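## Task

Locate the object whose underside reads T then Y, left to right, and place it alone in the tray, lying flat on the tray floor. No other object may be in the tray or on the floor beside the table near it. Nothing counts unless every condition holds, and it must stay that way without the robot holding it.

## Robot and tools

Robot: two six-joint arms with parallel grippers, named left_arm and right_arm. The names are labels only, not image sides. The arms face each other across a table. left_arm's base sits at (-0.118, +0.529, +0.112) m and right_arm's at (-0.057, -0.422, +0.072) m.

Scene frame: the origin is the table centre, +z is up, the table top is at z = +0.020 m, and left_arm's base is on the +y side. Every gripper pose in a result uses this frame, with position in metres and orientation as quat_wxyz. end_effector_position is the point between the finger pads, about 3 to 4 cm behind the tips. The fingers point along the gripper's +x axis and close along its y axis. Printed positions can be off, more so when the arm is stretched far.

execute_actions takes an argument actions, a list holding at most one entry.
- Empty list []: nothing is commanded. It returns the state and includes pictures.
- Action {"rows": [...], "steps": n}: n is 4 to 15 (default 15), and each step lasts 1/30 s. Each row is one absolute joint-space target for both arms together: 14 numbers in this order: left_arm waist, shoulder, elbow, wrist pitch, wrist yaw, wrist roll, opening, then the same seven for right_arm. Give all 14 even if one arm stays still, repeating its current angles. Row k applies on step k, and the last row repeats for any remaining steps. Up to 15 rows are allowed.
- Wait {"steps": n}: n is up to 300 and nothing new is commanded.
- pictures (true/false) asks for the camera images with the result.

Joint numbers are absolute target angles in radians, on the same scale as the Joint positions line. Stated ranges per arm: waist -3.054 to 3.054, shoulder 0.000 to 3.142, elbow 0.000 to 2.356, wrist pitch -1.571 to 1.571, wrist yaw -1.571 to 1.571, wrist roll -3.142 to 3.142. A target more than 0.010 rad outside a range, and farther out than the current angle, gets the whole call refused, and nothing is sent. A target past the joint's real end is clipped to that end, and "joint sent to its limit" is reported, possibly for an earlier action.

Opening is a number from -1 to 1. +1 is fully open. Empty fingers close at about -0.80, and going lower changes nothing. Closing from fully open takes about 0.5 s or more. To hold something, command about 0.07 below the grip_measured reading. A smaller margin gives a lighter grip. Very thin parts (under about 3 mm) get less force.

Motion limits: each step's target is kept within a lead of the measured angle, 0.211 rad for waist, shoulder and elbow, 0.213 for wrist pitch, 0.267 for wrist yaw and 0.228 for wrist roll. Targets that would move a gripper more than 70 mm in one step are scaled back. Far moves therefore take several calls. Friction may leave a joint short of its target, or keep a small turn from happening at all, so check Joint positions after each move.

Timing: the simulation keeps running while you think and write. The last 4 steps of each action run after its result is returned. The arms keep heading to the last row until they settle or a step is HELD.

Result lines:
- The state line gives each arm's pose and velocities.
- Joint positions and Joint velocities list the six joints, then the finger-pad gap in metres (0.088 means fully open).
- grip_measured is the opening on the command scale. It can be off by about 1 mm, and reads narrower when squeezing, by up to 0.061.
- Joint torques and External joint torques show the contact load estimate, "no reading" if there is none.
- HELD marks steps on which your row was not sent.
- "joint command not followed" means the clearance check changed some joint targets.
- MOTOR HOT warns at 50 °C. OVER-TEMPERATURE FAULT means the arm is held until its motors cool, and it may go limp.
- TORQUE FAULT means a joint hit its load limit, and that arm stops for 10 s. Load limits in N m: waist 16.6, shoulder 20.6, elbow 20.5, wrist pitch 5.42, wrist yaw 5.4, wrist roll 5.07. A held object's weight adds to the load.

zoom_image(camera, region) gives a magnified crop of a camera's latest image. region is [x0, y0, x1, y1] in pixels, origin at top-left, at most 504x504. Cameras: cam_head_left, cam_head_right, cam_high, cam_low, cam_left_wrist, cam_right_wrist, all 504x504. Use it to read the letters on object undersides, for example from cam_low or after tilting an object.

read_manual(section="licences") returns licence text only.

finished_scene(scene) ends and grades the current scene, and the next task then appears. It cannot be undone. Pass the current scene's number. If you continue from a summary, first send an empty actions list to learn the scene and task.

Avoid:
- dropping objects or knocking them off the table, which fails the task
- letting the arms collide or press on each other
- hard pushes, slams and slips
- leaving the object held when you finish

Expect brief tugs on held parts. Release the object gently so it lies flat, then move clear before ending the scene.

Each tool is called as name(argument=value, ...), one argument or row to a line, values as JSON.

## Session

execute_actions(
  actions=[],
)

Scene clock: 0.00 s of 4730.00 s.
left_arm: end_effector_position=(-0.0366, +0.4199, +0.2294) grip_measured=-0.777 end_effector_quat_wxyz=(+0.862, +0.135, +0.475, -0.117) end_effector_velocity=(+0.001, +0.001, +0.001) end_effector_angular_velocity=(-0.001, -0.007, +0.009) | right_arm: end_effector_position=(+0.2248, -0.2288, +0.1908) grip_measured=-0.788 end_effector_quat_wxyz=(+0.699, -0.243, +0.655, +0.152) end_effector_velocity=(-0.000, +0.002, +0.000) end_effector_angular_velocity=(+0.010, -0.000, +0.010)
Joint positions: left_arm=[ 0.484  0.817  0.642 -1.291 -0.547 -1.139  0.001] | right_arm=[-1.221  1.829  1.498 -1.229  0.142  0.095  0.   ]
Joint velocities: left_arm=[ 0.002 -0.002  0.002 -0.007 -0.007 -0.007 -0.   ] | right_arm=[ 0.002 -0.002 -0.002  0.007 -0.007 -0.007 -0.   ]
Joint torques (N m, as the arm reports them, + toward a larger angle): no reading
External joint torques (N m, as the arm's controller estimates them; a push from outside toward a larger angle lowers the number): no reading
Motor temperatures (°C, as the motors report them): left_arm=[23 27 26 24 26 24] | right_arm=[27 26 25 24 25 25]
Heat: left arm: hottest shoulder 27 °C (+0.0 °C/min); right arm: hottest waist 27 °C (+0.0 °C/min).

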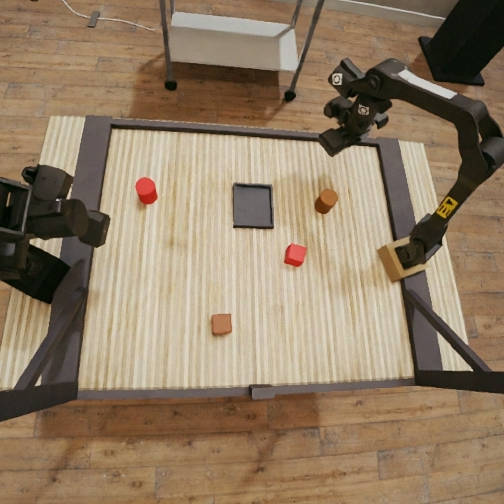

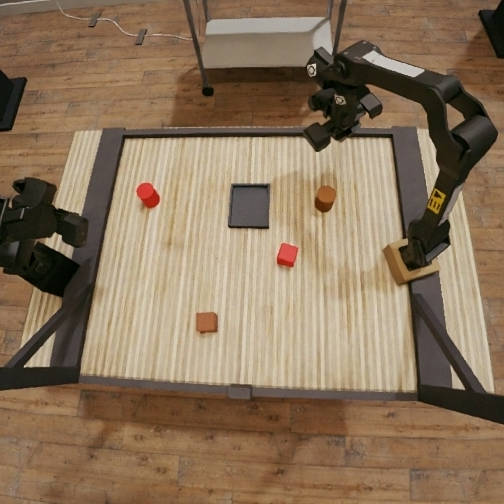

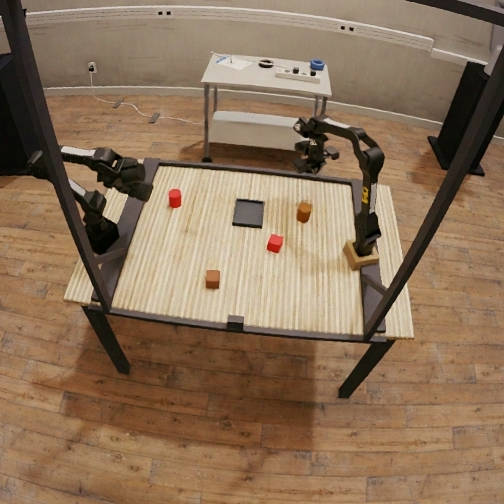

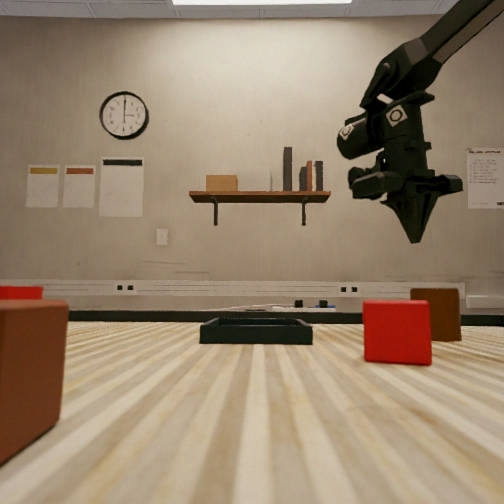

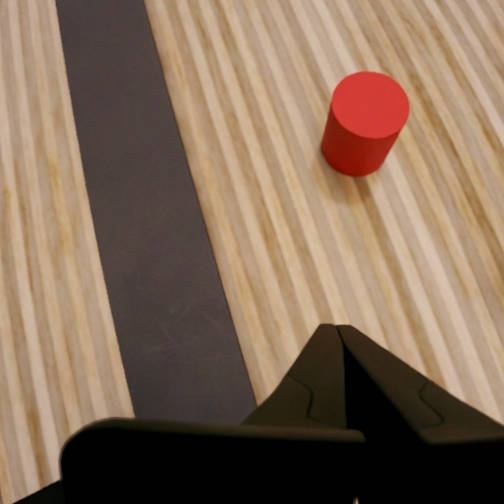

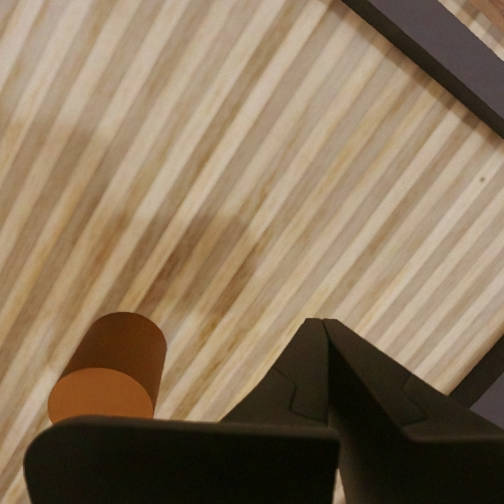

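execute_actions(
  actions=[
    {"rows": [[0.484,0.817,0.642,-1.291,-0.547,-1.139,-0.8,-0.3294,1.8189,1.3252,-1.0771,0.0,0.0,1.0]], "steps": 15},
  ],
)

execute_actions(
  actions=[
    {"steps": 25},
  ],
  pictures=true,
)

Scene clock: 0.80 s of 4730.00 s.
left_arm: end_effector_position=(-0.0366, +0.4199, +0.2294) grip_measured=-0.779 end_effector_quat_wxyz=(+0.862, +0.135, +0.475, -0.117) end_effector_velocity=(-0.001, -0.001, -0.001) end_effector_angular_velocity=(-0.019, +0.009, +0.015) | right_arm: end_effector_position=(+0.0906, -0.1241, +0.1539) grip_measured=+0.427 end_effector_quat_wxyz=(+0.606, -0.374, +0.596, +0.371) end_effector_velocity=(-0.485, +0.224, -0.019) end_effector_angular_velocity=(-0.003, +0.090, +1.637)
Joint positions: left_arm=[ 0.484  0.817  0.642 -1.291 -0.547 -1.139  0.001] | right_arm=[-0.768  1.82   1.344 -1.084  0.012  0.008  0.06 ]
Joint velocities: left_arm=[-0.002 -0.002 -0.002  0.007  0.007 -0.022 -0.   ] | right_arm=[ 1.57  -0.002 -0.081  0.037 -0.081 -0.066  0.175]
Joint torques (N m, as the arm reports them, + toward a larger angle): left_arm=[ 0.09 -0.55  7.49  0.62 -0.44  0.02] | right_arm=[ 0.27 -9.43  4.41  0.12 -0.12 -0.12]
External joint torques (N m, as the arm's controller estimates them; a push from outside toward a larger angle lowers the number): left_arm=[ 0.1   0.31  1.35 -0.07 -0.03  0.01] | right_arm=[ 0.27 -1.46 -1.09 -0.11 -0.12 -0.12]
Motor temperatures (°C, as the motors report them): left_arm=[23 27 26 24 26 24] | right_arm=[27 27 25 24 25 25]
Heat: left arm: hottest shoulder 27 °C (+0.0 °C/min); right arm: hottest waist 27 °C (+0.0 °C/min).
Steps of this call (steps 1 to 13: nothing new was sent; steps 14 to 24: the first 11 steps of this action). Readings (joint positions):
14: left_arm=[0.484 0.817 0.642 -1.291 -0.547 -1.139] | right_arm=[-1.216 1.828 1.485 -1.211 0.137 0.086]
15: left_arm=[0.484 0.817 0.642 -1.291 -0.547 -1.139] | right_arm=[-1.195 1.821 1.459 -1.178 0.114 0.070]
17: left_arm=[0.484 0.817 0.642 -1.291 -0.547 -1.139] | right_arm=[-1.118 1.819 1.413 -1.141 0.070 0.044]
21: left_arm=[0.484 0.817 0.642 -1.291 -0.547 -1.139] | right_arm=[-0.925 1.820 1.355 -1.098 0.025 0.016]
24: the state above

Scene clock: 1.63 s of 4730.00 s.
left_arm: end_effector_position=(-0.0366, +0.4199, +0.2294) grip_measured=-0.779 end_effector_quat_wxyz=(+0.862, +0.135, +0.475, -0.117) end_effector_velocity=(-0.001, +0.002, -0.001) end_effector_angular_velocity=(-0.004, +0.009, +0.015) | right_arm: end_effector_position=(-0.0517, -0.0908, +0.1515) grip_measured=+1.000 end_effector_quat_wxyz=(+0.506, -0.493, +0.503, +0.498) end_effector_velocity=(-0.000, -0.002, +0.000) end_effector_angular_velocity=(-0.007, +0.007, +0.005)
Joint positions: left_arm=[ 0.484  0.817  0.642 -1.291 -0.547 -1.139  0.001] | right_arm=[-0.33   1.82   1.334 -1.077 -0.002  0.001  0.088]
Joint velocities: left_arm=[-0.002 -0.002 -0.002 -0.007  0.007 -0.022 -0.   ] | right_arm=[-0.002 -0.002 -0.002 -0.007 -0.007 -0.007  0.   ]
Joint torques (N m, as the arm reports them, + toward a larger angle): left_arm=[ 0.08 -0.56  7.51  0.61 -0.46  0.02] | right_arm=[ 0.06 -9.25  4.52  0.13  0.05 -0.09]
External joint torques (N m, as the arm's controller estimates them; a push from outside toward a larger angle lowers the number): left_arm=[ 0.09  0.31  1.38 -0.07 -0.05  0.01] | right_arm=[ 0.06 -1.63 -1.18 -0.22  0.06 -0.09]
Motor temperatures (°C, as the motors report them): left_arm=[23 27 26 24 26 24] | right_arm=[27 27 25 24 25 25]
Heat: left arm: hottest shoulder 27 °C (+0.0 °C/min); right arm: hottest waist 27 °C (+0.0 °C/min).
Kept back: nothing.
Steps of this call (steps 1 to 4: the last 4 steps of your previous action; steps 5 to 25: the robot went on to your last target). Readings (joint positions):
1: left_arm=[0.484 0.817 0.642 -1.291 -0.547 -1.139] | right_arm=[-0.715 1.820 1.341 -1.082 0.010 0.006]
2: left_arm=[0.484 0.817 0.642 -1.291 -0.547 -1.139] | right_arm=[-0.662 1.820 1.340 -1.080 0.009 0.005]
4: left_arm=[0.484 0.817 0.642 -1.291 -0.547 -1.139] | right_arm=[-0.555 1.820 1.338 -1.078 0.007 0.004]
8: left_arm=[0.484 0.817 0.642 -1.291 -0.547 -1.139] | right_arm=[-0.369 1.820 1.336 -1.077 -0.001 0.002]
25: the state above

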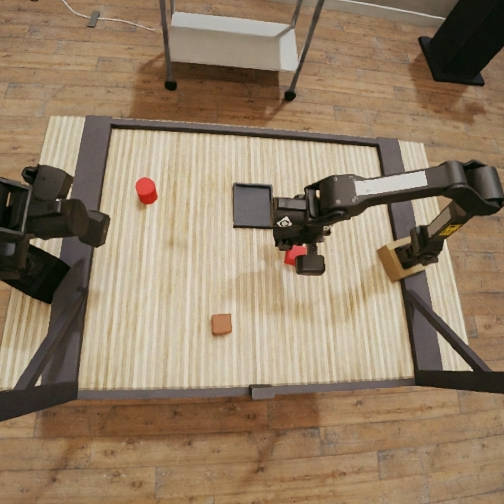

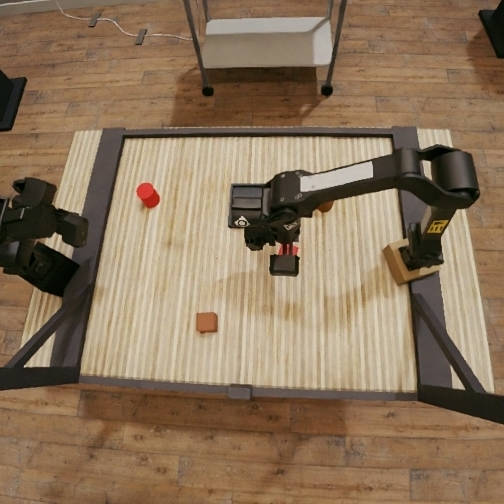

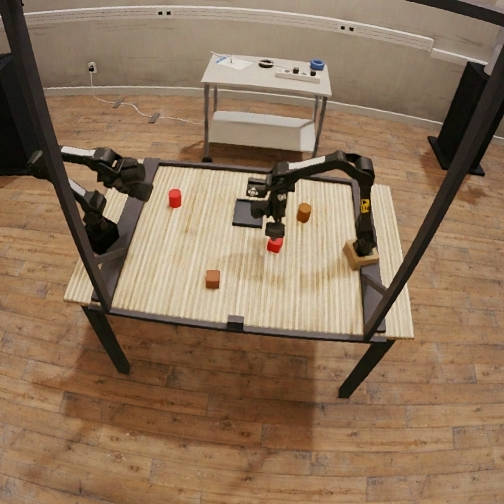

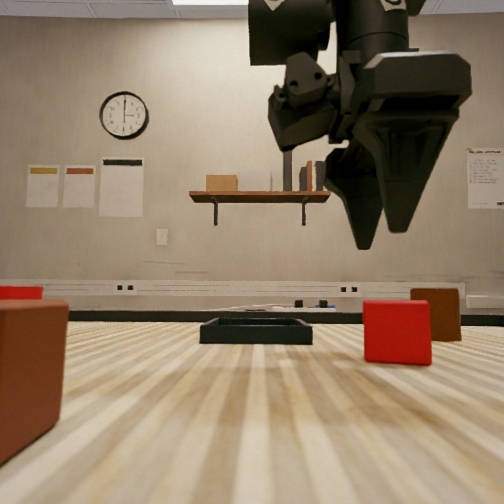

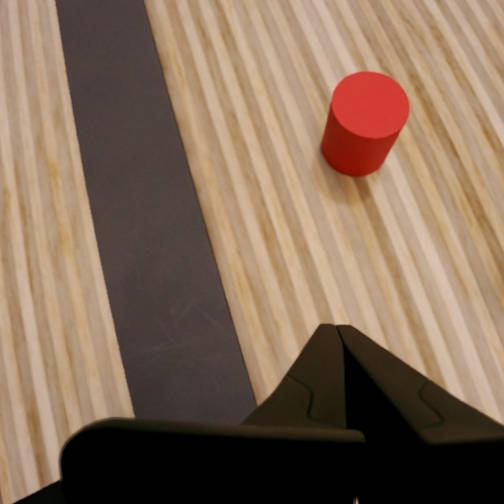

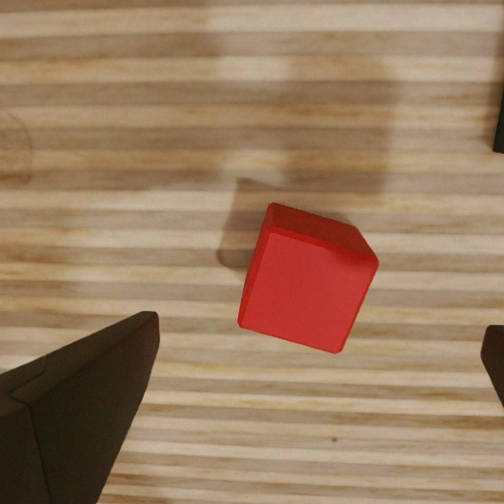

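zoom_image(
  camera="cam_right_wrist",
  region=[180, 160, 420, 400],
)

Region (180, 160, 420, 400) of cam_right_wrist's 504x504 image, scaled by 2.100, with more detail than that image has.

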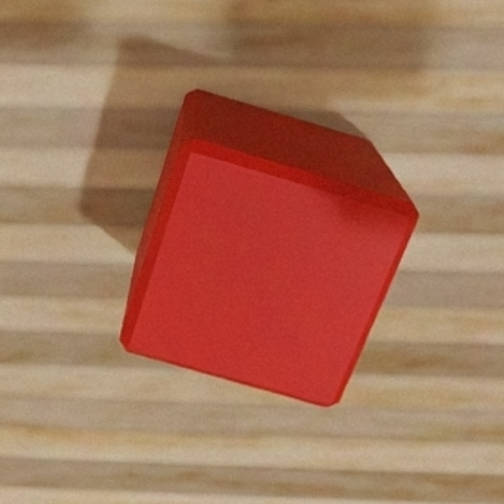

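execute_actions(
  actions=[
    {"rows": [[0.484,0.817,0.642,-1.291,-0.547,-1.139,-0.8,-0.3365,1.816,1.1533,-0.9081,0.0,0.23,0.7]], "steps": 15},
  ],
)

execute_actions(
  actions=[
    {"steps": 10},
  ],
  pictures=true,
)

Scene clock: 2.53 s of 4730.00 s.
left_arm: end_effector_position=(-0.0366, +0.4199, +0.2294) grip_measured=-0.779 end_effector_quat_wxyz=(+0.862, +0.135, +0.475, -0.117) end_effector_velocity=(+0.001, +0.004, +0.001) end_effector_angular_velocity=(+0.006, -0.005, +0.022) | right_arm: end_effector_position=(-0.0510, -0.1050, +0.1131) grip_measured=+0.711 end_effector_quat_wxyz=(+0.558, -0.433, +0.555, +0.439) end_effector_velocity=(-0.003, -0.010, -0.006) end_effector_angular_velocity=(-0.031, +0.023, -0.054)
Joint positions: left_arm=[ 0.484  0.817  0.642 -1.291 -0.547 -1.139  0.001] | right_arm=[-0.333  1.814  1.166 -0.913 -0.002  0.222  0.074]
Joint velocities: left_arm=[ 0.002 -0.002  0.002 -0.022 -0.007 -0.022  0.   ] | right_arm=[-0.002 -0.002 -0.027 -0.007 -0.022  0.051 -0.004]
Joint torques (N m, as the arm reports them, + toward a larger angle): left_arm=[ 0.09 -0.56  7.52  0.61 -0.46  0.02] | right_arm=[-0.24 -8.53  4.08  0.14  0.07  0.06]
External joint torques (N m, as the arm's controller estimates them; a push from outside toward a larger angle lowers the number): left_arm=[ 0.08  0.33  1.35 -0.07 -0.04  0.01] | right_arm=[-0.25 -1.31 -1.16 -0.16  0.07  0.05]
Motor temperatures (°C, as the motors report them): left_arm=[23 27 26 24 26 24] | right_arm=[27 27 25 24 25 25]
Heat: left arm: hottest shoulder 27 °C (+0.0 °C/min); right arm: hottest waist 27 °C (+0.0 °C/min).
Steps of this call (steps 1 to 15: the robot went on to your last target; step 16: nothing new was sent; steps 17 to 27: the first 11 steps of this action). Readings (joint positions):
17: left_arm=[0.484 0.817 0.642 -1.291 -0.547 -1.139] | right_arm=[-0.330 1.818 1.313 -1.047 -0.002 0.036]
18: left_arm=[0.484 0.817 0.642 -1.291 -0.547 -1.139] | right_arm=[-0.331 1.809 1.276 -0.996 -0.002 0.094]
20: left_arm=[0.484 0.817 0.642 -1.291 -0.547 -1.139] | right_arm=[-0.332 1.808 1.216 -0.961 -0.002 0.160]
24: left_arm=[0.484 0.817 0.642 -1.291 -0.547 -1.139] | right_arm=[-0.333 1.814 1.166 -0.924 -0.002 0.210]
27: the state above

Scene clock: 2.87 s of 4730.00 s.
left_arm: end_effector_position=(-0.0366, +0.4199, +0.2294) grip_measured=-0.779 end_effector_quat_wxyz=(+0.862, +0.135, +0.475, -0.117) end_effector_velocity=(-0.001, +0.004, -0.001) end_effector_angular_velocity=(+0.010, +0.010, +0.015) | right_arm: end_effector_position=(-0.0510, -0.1056, +0.1122) grip_measured=+0.703 end_effector_quat_wxyz=(+0.559, -0.432, +0.556, +0.437) end_effector_velocity=(-0.000, +0.001, +0.000) end_effector_angular_velocity=(+0.007, +0.007, +0.005)
Joint positions: left_arm=[ 0.484  0.817  0.642 -1.291 -0.547 -1.139  0.001] | right_arm=[-0.333  1.814  1.162 -0.909 -0.002  0.227  0.073]
Joint velocities: left_arm=[-0.002 -0.002 -0.002 -0.022  0.007 -0.022 -0.   ] | right_arm=[-0.002 -0.002 -0.002  0.007 -0.007 -0.007 -0.   ]
Joint torques (N m, as the arm reports them, + toward a larger angle): left_arm=[ 0.09 -0.56  7.46  0.61 -0.46  0.01] | right_arm=[-0.24 -8.57  4.18  0.24  0.07  0.08]
External joint torques (N m, as the arm's controller estimates them; a push from outside toward a larger angle lowers the number): left_arm=[ 0.08  0.3   1.38 -0.06 -0.05  0.01] | right_arm=[-0.24 -1.25 -1.3  -0.14  0.07  0.08]
Motor temperatures (°C, as the motors report them): left_arm=[23 27 26 24 26 24] | right_arm=[27 27 25 24 25 25]
Heat: left arm: hottest shoulder 27 °C (+0.0 °C/min); right arm: hottest waist 27 °C (+0.0 °C/min).
Kept back: nothing.
Steps of this call (steps 1 to 4: the last 4 steps of your previous action; steps 5 to 10: the robot went on to your last target). Readings (joint positions):
1: left_arm=[0.484 0.817 0.642 -1.291 -0.547 -1.139] | right_arm=[-0.333 1.814 1.165 -0.912 -0.002 0.223]
2: left_arm=[0.484 0.817 0.642 -1.291 -0.547 -1.139] | right_arm=[-0.333 1.814 1.163 -0.912 -0.002 0.225]
4: left_arm=[0.484 0.817 0.642 -1.291 -0.547 -1.139] | right_arm=[-0.333 1.814 1.162 -0.911 -0.002 0.226]
8: left_arm=[0.484 0.817 0.642 -1.291 -0.547 -1.139] | right_arm=[-0.333 1.814 1.162 -0.909 -0.002 0.227]
10: the state above

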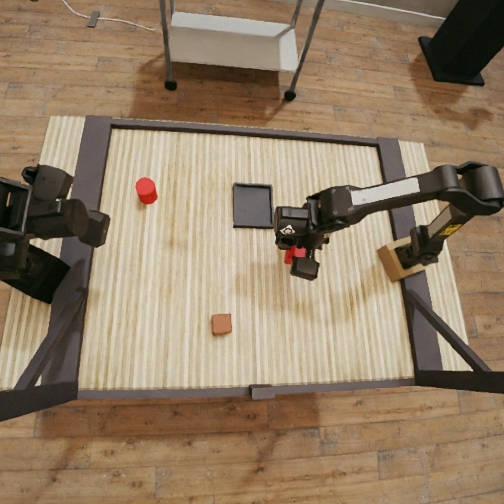

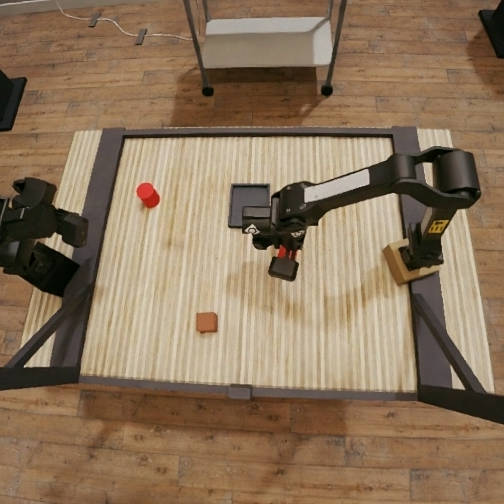

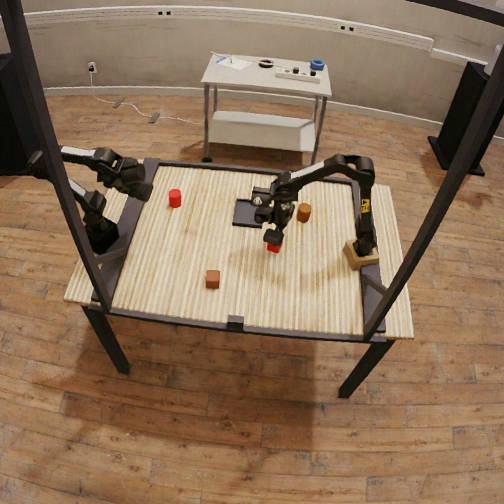

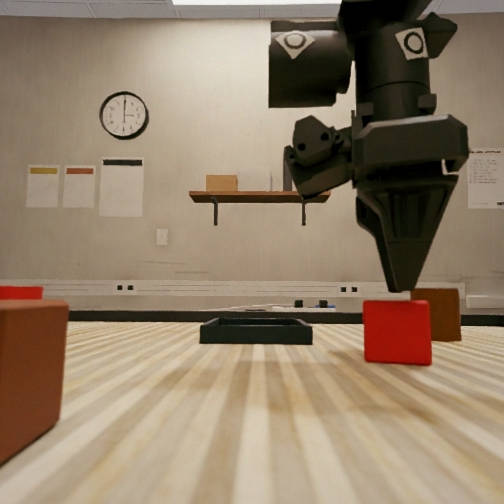

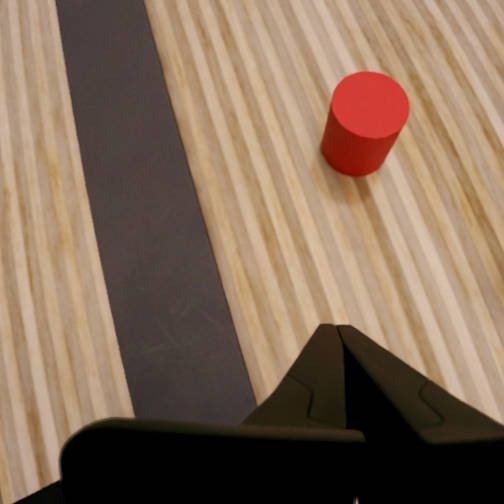

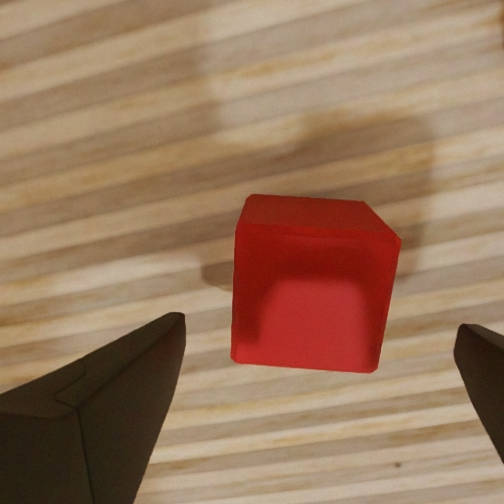

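execute_actions(
  actions=[
    {"rows": [[0.484,0.817,0.642,-1.291,-0.547,-1.139,-0.8,-0.3365,1.8992,1.0645,-0.7361,0.0,0.23,0.7]], "steps": 15},
  ],
)

execute_actions(
  actions=[
    {"steps": 8},
  ],
)

Scene clock: 3.53 s of 4730.00 s.
left_arm: end_effector_position=(-0.0366, +0.4199, +0.2294) grip_measured=-0.779 end_effector_quat_wxyz=(+0.862, +0.135, +0.475, -0.117) end_effector_velocity=(+0.000, -0.002, +0.002) end_effector_angular_velocity=(-0.008, -0.008, -0.013) | right_arm: end_effector_position=(-0.0510, -0.1057, +0.0699) grip_measured=+0.703 end_effector_quat_wxyz=(+0.560, -0.431, +0.556, +0.438) end_effector_velocity=(+0.001, +0.016, +0.001) end_effector_angular_velocity=(+0.071, -0.009, -0.005)
Joint positions: left_arm=[ 0.484  0.817  0.642 -1.291 -0.547 -1.139  0.001] | right_arm=[-0.333  1.89   1.071 -0.74  -0.002  0.228  0.073]
Joint velocities: left_arm=[-0.007 -0.002  0.002  0.007 -0.007  0.007 -0.   ] | right_arm=[ 0.002 -0.002  0.002  0.066  0.007  0.007 -0.   ]
Joint torques (N m, as the arm reports them, + toward a larger angle): left_arm=[ 0.1  -0.55  7.46  0.61 -0.45  0.01] | right_arm=[-0.22 -7.89  4.12  0.08  0.07  0.08]
External joint torques (N m, as the arm's controller estimates them; a push from outside toward a larger angle lowers the number): left_arm=[ 0.12  0.33  1.29 -0.09 -0.04  0.01] | right_arm=[-0.24 -0.52 -0.78 -0.23  0.06  0.08]
Motor temperatures (°C, as the motors report them): left_arm=[23 27 26 24 26 24] | right_arm=[27 27 25 24 25 25]
Heat: left arm: hottest shoulder 27 °C (+0.0 °C/min); right arm: hottest waist 27 °C (+0.0 °C/min).
Steps of this call (steps 1 to 9: the robot went on to your last target; steps 10 to 20: the first 11 steps of this action). Readings (joint positions):
10: left_arm=[0.484 0.817 0.642 -1.291 -0.547 -1.139] | right_arm=[-0.333 1.819 1.151 -0.887 -0.002 0.228]
11: left_arm=[0.484 0.817 0.642 -1.291 -0.547 -1.139] | right_arm=[-0.333 1.825 1.133 -0.833 -0.002 0.228]
13: left_arm=[0.484 0.817 0.642 -1.291 -0.547 -1.139] | right_arm=[-0.333 1.855 1.107 -0.785 -0.002 0.228]
17: left_arm=[0.484 0.817 0.642 -1.291 -0.547 -1.139] | right_arm=[-0.333 1.889 1.072 -0.753 -0.002 0.228]
20: the state above

Scene clock: 3.80 s of 4730.00 s.
left_arm: end_effector_position=(-0.0366, +0.4199, +0.2294) grip_measured=-0.779 end_effector_quat_wxyz=(+0.862, +0.135, +0.475, -0.117) end_effector_velocity=(-0.003, -0.002, -0.001) end_effector_angular_velocity=(-0.024, +0.023, +0.014) | right_arm: end_effector_position=(-0.0510, -0.1050, +0.0699) grip_measured=+0.703 end_effector_quat_wxyz=(+0.561, -0.430, +0.555, +0.439) end_effector_velocity=(-0.000, +0.003, +0.001) end_effector_angular_velocity=(+0.012, +0.007, +0.020)
Joint positions: left_arm=[ 0.484  0.817  0.642 -1.291 -0.547 -1.139  0.001] | right_arm=[-0.333  1.89   1.071 -0.737 -0.002  0.228  0.073]
Joint velocities: left_arm=[-0.002 -0.002  0.002  0.007  0.022 -0.022  0.   ] | right_arm=[-0.002 -0.002  0.002  0.007 -0.007 -0.022 -0.   ]
Joint torques (N m, as the arm reports them, + toward a larger angle): left_arm=[ 0.08 -0.5   7.47  0.62 -0.46  0.02] | right_arm=[-0.23 -7.71  4.09  0.19  0.07  0.08]
External joint torques (N m, as the arm's controller estimates them; a push from outside toward a larger angle lowers the number): left_arm=[ 0.08  0.37  1.31 -0.08 -0.05  0.01] | right_arm=[-0.27 -0.2  -1.   -0.21  0.07  0.08]
Motor temperatures (°C, as the motors report them): left_arm=[23 27 26 24 26 24] | right_arm=[27 27 25 24 25 25]
Heat: left arm: hottest shoulder 27 °C (+0.0 °C/min); right arm: hottest waist 27 °C (+0.0 °C/min).
Kept back: nothing.
Steps of this call (steps 1 to 4: the last 4 steps of your previous action; steps 5 to 8: the robot went on to your last target). Readings (joint positions):
1: left_arm=[0.484 0.817 0.642 -1.291 -0.547 -1.139] | right_arm=[-0.333 1.890 1.071 -0.739 -0.002 0.228]
2: left_arm=[0.484 0.817 0.642 -1.291 -0.547 -1.139] | right_arm=[-0.333 1.890 1.071 -0.739 -0.002 0.228]
4: left_arm=[0.484 0.817 0.642 -1.291 -0.547 -1.139] | right_arm=[-0.333 1.890 1.071 -0.739 -0.002 0.228]
8: the state above

execute_actions(
  actions=[
    {"rows": [[0.484,0.817,0.642,-1.291,-0.547,-1.139,-0.8,-0.3365,1.8992,1.0645,-0.7361,0.0,0.23,-0.05]], "steps": 15},
  ],
)

execute_actions(
  actions=[
    {"steps": 6},
  ],
)

Scene clock: 4.27 s of 4730.00 s.
left_arm: end_effector_position=(-0.0366, +0.4199, +0.2294) grip_measured=-0.779 end_effector_quat_wxyz=(+0.862, +0.135, +0.475, -0.117) end_effector_velocity=(+0.001, +0.002, -0.000) end_effector_angular_velocity=(+0.004, -0.007, +0.005) | right_arm: end_effector_position=(-0.0509, -0.1048, +0.0699) grip_measured=+0.086 end_effector_quat_wxyz=(+0.561, -0.430, +0.555, +0.439) end_effector_velocity=(-0.000, +0.001, +0.000) end_effector_angular_velocity=(+0.007, +0.007, -0.010)
Joint positions: left_arm=[ 0.484  0.817  0.642 -1.291 -0.547 -1.139  0.001] | right_arm=[-0.333  1.89   1.071 -0.736 -0.002  0.228  0.043]
Joint velocities: left_arm=[-0.002 -0.002 -0.002 -0.007 -0.007 -0.007 -0.   ] | right_arm=[-0.002 -0.002 -0.002  0.007 -0.007  0.007 -0.   ]
Joint torques (N m, as the arm reports them, + toward a larger angle): left_arm=[ 0.06 -0.56  7.5   0.61 -0.45  0.  ] | right_arm=[-0.25 -7.81  4.24  0.14  0.03  0.07]
External joint torques (N m, as the arm's controller estimates them; a push from outside toward a larger angle lowers the number): left_arm=[ 0.05  0.31  1.36 -0.08 -0.03  0.  ] | right_arm=[-0.25 -0.36 -0.8  -0.25  0.03  0.07]
Motor temperatures (°C, as the motors report them): left_arm=[23 27 26 24 26 24] | right_arm=[27 27 25 24 25 25]
Heat: left arm: hottest shoulder 27 °C (+0.0 °C/min); right arm: hottest waist 27 °C (+0.0 °C/min).
Steps of this call (steps 1 to 3: the robot went on to your last target; steps 4 to 14: the first 11 steps of this action). Readings (joint positions):
4: left_arm=[0.484 0.817 0.642 -1.291 -0.547 -1.139] | right_arm=[-0.333 1.890 1.071 -0.737 -0.002 0.228]
5: left_arm=[0.484 0.817 0.642 -1.291 -0.547 -1.139] | right_arm=[-0.333 1.890 1.071 -0.737 -0.002 0.228]
7: left_arm=[0.484 0.817 0.642 -1.291 -0.547 -1.139] | right_arm=[-0.333 1.890 1.071 -0.737 -0.002 0.228]
11: left_arm=[0.484 0.817 0.642 -1.291 -0.547 -1.139] | right_arm=[-0.333 1.890 1.071 -0.736 -0.002 0.228]
14: the state above

Scene clock: 4.47 s of 4730.00 s.
left_arm: end_effector_position=(-0.0366, +0.4199, +0.2294) grip_measured=-0.779 end_effector_quat_wxyz=(+0.862, +0.135, +0.475, -0.117) end_effector_velocity=(+0.001, +0.002, -0.000) end_effector_angular_velocity=(+0.004, -0.007, +0.005) | right_arm: end_effector_position=(-0.0509, -0.1048, +0.0699) grip_measured=+0.086 end_effector_quat_wxyz=(+0.561, -0.430, +0.555, +0.439) end_effector_velocity=(-0.002, -0.003, +0.003) end_effector_angular_velocity=(-0.012, +0.007, +0.010)
Joint positions: left_arm=[ 0.484  0.817  0.642 -1.291 -0.547 -1.139  0.001] | right_arm=[-0.333  1.89   1.071 -0.736 -0.002  0.228  0.043]
Joint velocities: left_arm=[-0.002 -0.002 -0.002 -0.007 -0.007 -0.007  0.   ] | right_arm=[ 0.002 -0.007  0.002 -0.022 -0.007 -0.007 -0.   ]
Joint torques (N m, as the arm reports them, + toward a larger angle): left_arm=[ 0.05 -0.55  7.48  0.61 -0.46  0.02] | right_arm=[-0.22 -7.74  4.13  0.14  0.06  0.07]
External joint torques (N m, as the arm's controller estimates them; a push from outside toward a larger angle lowers the number): left_arm=[ 0.05  0.31  1.38 -0.07 -0.06  0.02] | right_arm=[-0.24 -0.22 -0.92 -0.24  0.05  0.07]
Motor temperatures (°C, as the motors report them): left_arm=[23 27 26 24 26 24] | right_arm=[27 27 25 24 25 25]
Heat: left arm: hottest shoulder 27 °C (+0.0 °C/min); right arm: hottest waist 27 °C (+0.0 °C/min).
Kept back: nothing.
Steps of this call (steps 1 to 4: the last 4 steps of your previous action; steps 5 to 6: the robot went on to your last target). Readings (joint positions):
1: left_arm=[0.484 0.817 0.642 -1.291 -0.547 -1.139] | right_arm=[-0.333 1.890 1.071 -0.736 -0.002 0.228]
2: left_arm=[0.484 0.817 0.642 -1.291 -0.547 -1.139] | right_arm=[-0.333 1.890 1.071 -0.736 -0.002 0.228]
4: left_arm=[0.484 0.817 0.642 -1.291 -0.547 -1.139] | right_arm=[-0.333 1.890 1.071 -0.736 -0.002 0.228]
6: the state above

execute_actions(
  actions=[
    {"rows": [[0.484,0.817,0.642,-1.291,-0.547,-1.139,-0.8,-0.3365,1.8189,1.3252,-1.0771,0.0,0.23,0.0]], "steps": 12},
  ],
)

execute_actions(
  actions=[
    {"rows": [[0.484,0.817,0.642,-1.291,-0.547,-1.139,-0.8,-0.3365,1.8189,1.3252,-1.0771,-1.2,0.23,0.0]], "steps": 15},
  ],
)

execute_actions(
  actions=[
    {"rows": [[0.484,0.817,0.642,-1.291,-0.547,-1.139,-0.8,-0.437,2.1296,1.3608,-0.802,-1.2,0.23,0.0]], "steps": 15},
  ],
)

execute_actions(
  actions=[
    {"steps": 15},
  ],
  pictures=true,
)

Scene clock: 4.97 s of 4730.00 s.
left_arm: end_effector_position=(-0.0366, +0.4199, +0.2294) grip_measured=-0.779 end_effector_quat_wxyz=(+0.862, +0.135, +0.475, -0.117) end_effector_velocity=(+0.003, -0.001, +0.001) end_effector_angular_velocity=(-0.018, -0.020, +0.019) | right_arm: end_effector_position=(-0.0506, -0.0882, +0.1472) grip_measured=+0.086 end_effector_quat_wxyz=(+0.564, -0.426, +0.552, +0.443) end_effector_velocity=(+0.003, -0.004, +0.126) end_effector_angular_velocity=(+0.085, -0.009, -0.015)
Joint positions: left_arm=[ 0.484  0.817  0.642 -1.291 -0.547 -1.139  0.001] | right_arm=[-0.333  1.817  1.311 -1.037 -0.002  0.228  0.043]
Joint velocities: left_arm=[-0.002 -0.002 -0.002  0.007 -0.022 -0.022 -0.   ] | right_arm=[-0.007 -0.208  0.252 -0.374  0.007  0.007  0.   ]
Joint torques (N m, as the arm reports them, + toward a larger angle): left_arm=[ 0.07 -0.52  7.49  0.62 -0.46  0.02] | right_arm=[-0.22 -7.14  4.35 -0.07  0.06  0.08]
External joint torques (N m, as the arm's controller estimates them; a push from outside toward a larger angle lowers the number): left_arm=[ 0.07  0.36  1.39 -0.06 -0.05  0.02] | right_arm=[-0.17 -1.85  0.21 -0.28  0.04  0.07]
Motor temperatures (°C, as the motors report them): left_arm=[23 27 26 24 26 24] | right_arm=[27 27 25 24 25 25]
Heat: left arm: hottest shoulder 27 °C (+0.0 °C/min); right arm: hottest waist 27 °C (+0.0 °C/min).
Steps of this call (steps 1 to 7: the robot went on to your last target; steps 8 to 15: the first 8 steps of this action). Readings (joint positions):
8: left_arm=[0.484 0.817 0.642 -1.291 -0.547 -1.139] | right_arm=[-0.333 1.887 1.092 -0.770 -0.002 0.228]
9: left_arm=[0.484 0.817 0.642 -1.291 -0.547 -1.139] | right_arm=[-0.333 1.887 1.131 -0.837 -0.002 0.228]
11: left_arm=[0.484 0.817 0.642 -1.291 -0.547 -1.139] | right_arm=[-0.333 1.873 1.216 -0.933 -0.002 0.228]
15: the state above

Scene clock: 5.47 s of 4730.00 s.
left_arm: end_effector_position=(-0.0366, +0.4199, +0.2294) grip_measured=-0.779 end_effector_quat_wxyz=(+0.862, +0.135, +0.475, -0.117) end_effector_velocity=(+0.001, +0.003, -0.001) end_effector_angular_velocity=(+0.009, -0.006, +0.005) | right_arm: end_effector_position=(-0.1480, -0.0918, +0.1877) grip_measured=+0.086 end_effector_quat_wxyz=(+0.330, -0.247, +0.716, +0.563) end_effector_velocity=(-0.227, +0.003, +0.200) end_effector_angular_velocity=(+0.053, +1.999, +0.012)
Joint positions: left_arm=[ 0.484  0.817  0.642 -1.291 -0.547 -1.139  0.001] | right_arm=[-0.339  1.813  1.32  -1.075 -0.722  0.228  0.043]
Joint velocities: left_arm=[-0.002 -0.002 -0.007 -0.007 -0.007 -0.007  0.   ] | right_arm=[ 0.002 -0.007 -0.002 -0.007 -2.    -0.007 -0.   ]
Joint torques (N m, as the arm reports them, + toward a larger angle): left_arm=[ 0.08 -0.58  7.45  0.62 -0.46  0.01] | right_arm=[ 0.17 -8.44  6.17  0.01 -0.57  0.01]
External joint torques (N m, as the arm's controller estimates them; a push from outside toward a larger angle lowers the number): left_arm=[ 0.08  0.29  1.35 -0.06 -0.04  0.01] | right_arm=[ 0.19 -0.77  0.39 -0.35 -0.09  0.05]
Motor temperatures (°C, as the motors report them): left_arm=[23 27 26 24 26 24] | right_arm=[27 27 25 24 25 25]
Heat: left arm: hottest shoulder 27 °C (+0.0 °C/min); right arm: hottest waist 27 °C (+0.0 °C/min).
Steps of this call (steps 1 to 4: the last 4 steps of your previous action; steps 5 to 15: the first 11 steps of this action). Readings (joint positions):
5: left_arm=[0.484 0.817 0.642 -1.291 -0.547 -1.139] | right_arm=[-0.335 1.813 1.320 -1.071 -0.032 0.228]
6: left_arm=[0.484 0.817 0.642 -1.291 -0.547 -1.139] | right_arm=[-0.339 1.813 1.320 -1.071 -0.109 0.228]
8: left_arm=[0.484 0.817 0.642 -1.291 -0.547 -1.139] | right_arm=[-0.339 1.813 1.320 -1.073 -0.246 0.228]
12: left_arm=[0.484 0.817 0.642 -1.291 -0.547 -1.139] | right_arm=[-0.339 1.813 1.320 -1.075 -0.518 0.228]
15: the state above

Scene clock: 5.97 s of 4730.00 s.
left_arm: end_effector_position=(-0.0366, +0.4199, +0.2294) grip_measured=-0.779 end_effector_quat_wxyz=(+0.862, +0.135, +0.475, -0.117) end_effector_velocity=(+0.001, -0.000, -0.001) end_effector_angular_velocity=(-0.006, -0.007, +0.005) | right_arm: end_effector_position=(-0.1479, -0.0323, +0.1495) grip_measured=+0.086 end_effector_quat_wxyz=(+0.188, -0.071, +0.777, +0.597) end_effector_velocity=(-0.016, +0.017, +0.021) end_effector_angular_velocity=(+0.195, +0.116, +0.034)
Joint positions: left_arm=[ 0.484  0.817  0.642 -1.291 -0.547 -1.139  0.001] | right_arm=[-0.44   2.121  1.356 -0.813 -1.185  0.229  0.043]
Joint velocities: left_arm=[-0.002 -0.002 -0.007  0.007 -0.007 -0.007 -0.   ] | right_arm=[ 0.027 -0.007 -0.002  0.154 -0.139 -0.022 -0.   ]
Joint torques (N m, as the arm reports them, + toward a larger angle): left_arm=[ 0.06 -0.53  7.49  0.61 -0.46  0.02] | right_arm=[  0.07 -10.42   5.48   0.15  -0.76  -0.03]
External joint torques (N m, as the arm's controller estimates them; a push from outside toward a larger angle lowers the number): left_arm=[ 0.05  0.33  1.39 -0.07 -0.05  0.01] | right_arm=[ 0.02 -0.31 -0.33 -0.19 -0.05  0.04]
Motor temperatures (°C, as the motors report them): left_arm=[23 27 26 24 26 24] | right_arm=[27 27 25 24 25 25]
Heat: left arm: hottest shoulder 27 °C (+0.0 °C/min); right arm: hottest waist 27 °C (+0.0 °C/min).
Steps of this call (steps 1 to 4: the last 4 steps of your previous action; steps 5 to 15: the first 11 steps of this action). Readings (joint positions):
5: left_arm=[0.484 0.817 0.642 -1.291 -0.547 -1.139] | right_arm=[-0.342 1.833 1.322 -1.058 -1.057 0.228]
6: left_arm=[0.484 0.817 0.642 -1.291 -0.547 -1.139] | right_arm=[-0.353 1.863 1.335 -0.993 -1.106 0.228]
8: left_arm=[0.484 0.817 0.642 -1.291 -0.547 -1.139] | right_arm=[-0.390 1.954 1.364 -0.893 -1.146 0.228]
12: left_arm=[0.484 0.817 0.642 -1.291 -0.547 -1.139] | right_arm=[-0.439 2.098 1.359 -0.830 -1.171 0.229]
15: the state above

Scene clock: 6.47 s of 4730.00 s.
left_arm: end_effector_position=(-0.0366, +0.4199, +0.2294) grip_measured=-0.779 end_effector_quat_wxyz=(+0.862, +0.135, +0.475, -0.117) end_effector_velocity=(+0.001, -0.002, +0.002) end_effector_angular_velocity=(-0.016, -0.007, +0.005) | right_arm: end_effector_position=(-0.1488, -0.0303, +0.1515) grip_measured=+0.086 end_effector_quat_wxyz=(+0.185, -0.068, +0.773, +0.603) end_effector_velocity=(+0.002, -0.001, -0.000) end_effector_angular_velocity=(+0.009, +0.006, +0.001)
Joint positions: left_arm=[ 0.484  0.817  0.642 -1.291 -0.547 -1.139  0.001] | right_arm=[-0.439  2.121  1.359 -0.803 -1.195  0.229  0.043]
Joint velocities: left_arm=[-0.002 -0.002  0.002  0.007 -0.007 -0.007  0.   ] | right_arm=[-0.007  0.002 -0.002 -0.007 -0.007 -0.022 -0.   ]
Joint torques (N m, as the arm reports them, + toward a larger angle): left_arm=[ 0.08 -0.54  7.49  0.61 -0.46  0.02] | right_arm=[ 0.15 -9.88  5.1   0.18 -0.72 -0.03]
External joint torques (N m, as the arm's controller estimates them; a push from outside toward a larger angle lowers the number): left_arm=[ 0.09  0.34  1.31 -0.08 -0.05  0.02] | right_arm=[ 0.2  -0.78  0.02 -0.16 -0.06  0.03]
Motor temperatures (°C, as the motors report them): left_arm=[23 27 26 24 26 24] | right_arm=[27 27 25 24 25 25]
Heat: left arm: hottest shoulder 27 °C (+0.0 °C/min); right arm: hottest waist 27 °C (+0.0 °C/min).
Kept back: nothing.
Steps of this call (steps 1 to 4: the last 4 steps of your previous action; steps 5 to 15: the robot went on to your last target). Readings (joint positions):
1: left_arm=[0.484 0.817 0.642 -1.291 -0.547 -1.139] | right_arm=[-0.440 2.121 1.356 -0.810 -1.190 0.229]
2: left_arm=[0.484 0.817 0.642 -1.291 -0.547 -1.139] | right_arm=[-0.439 2.121 1.357 -0.808 -1.193 0.229]
4: left_arm=[0.484 0.817 0.642 -1.291 -0.547 -1.139] | right_arm=[-0.439 2.121 1.359 -0.805 -1.194 0.229]
8: left_arm=[0.484 0.817 0.642 -1.291 -0.547 -1.139] | right_arm=[-0.439 2.121 1.359 -0.803 -1.195 0.229]
15: the state above

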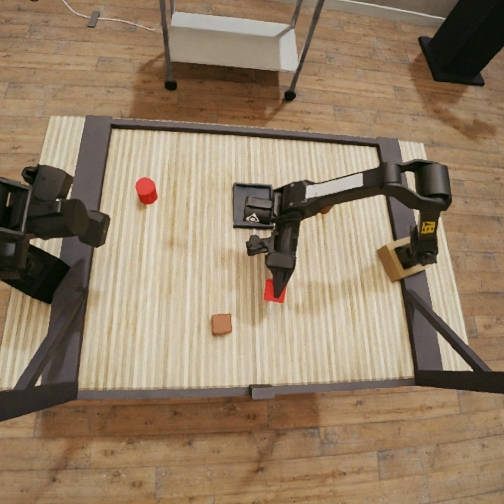

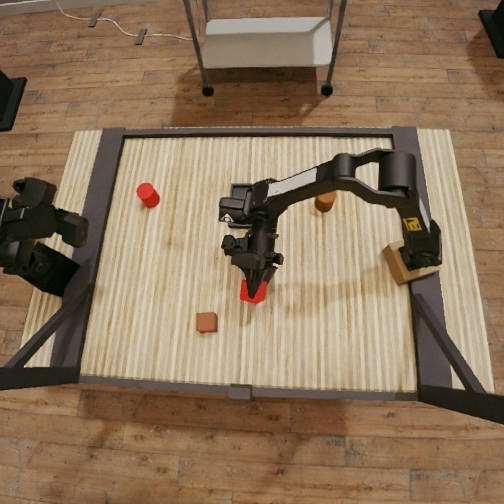

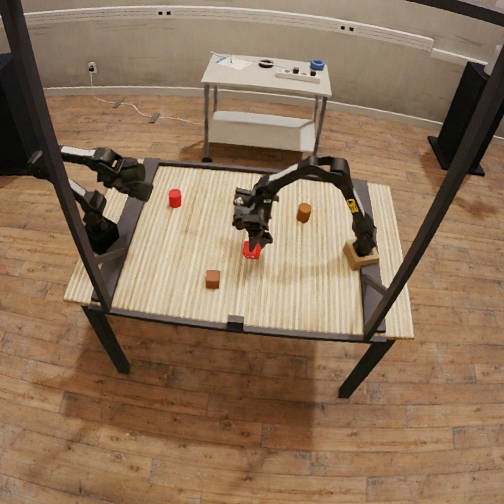

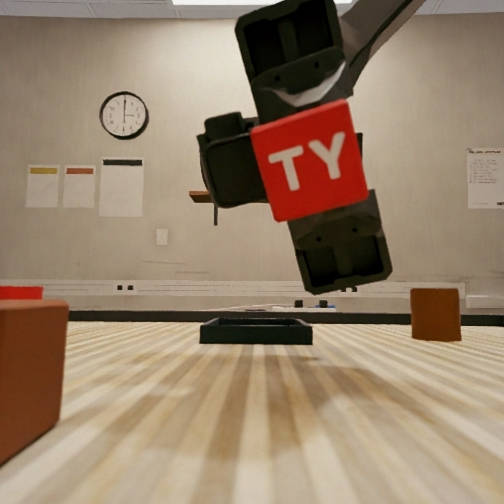

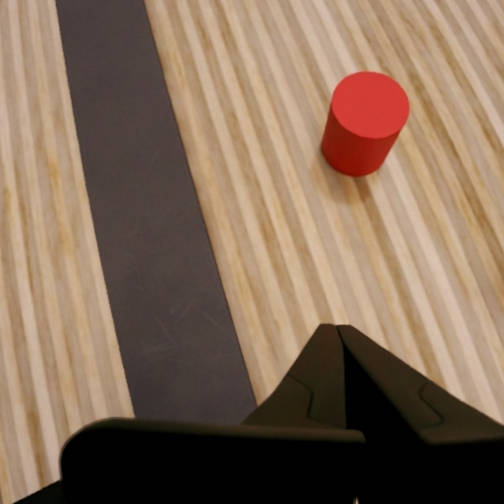

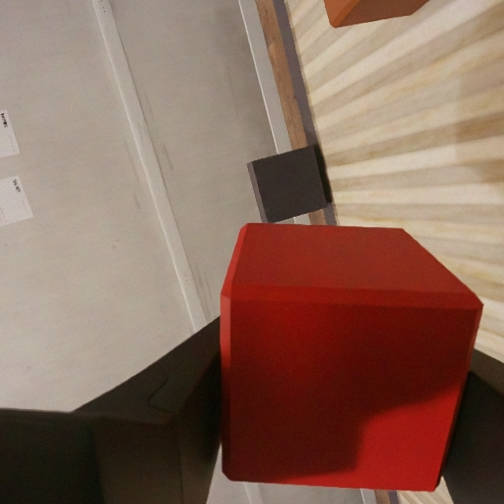

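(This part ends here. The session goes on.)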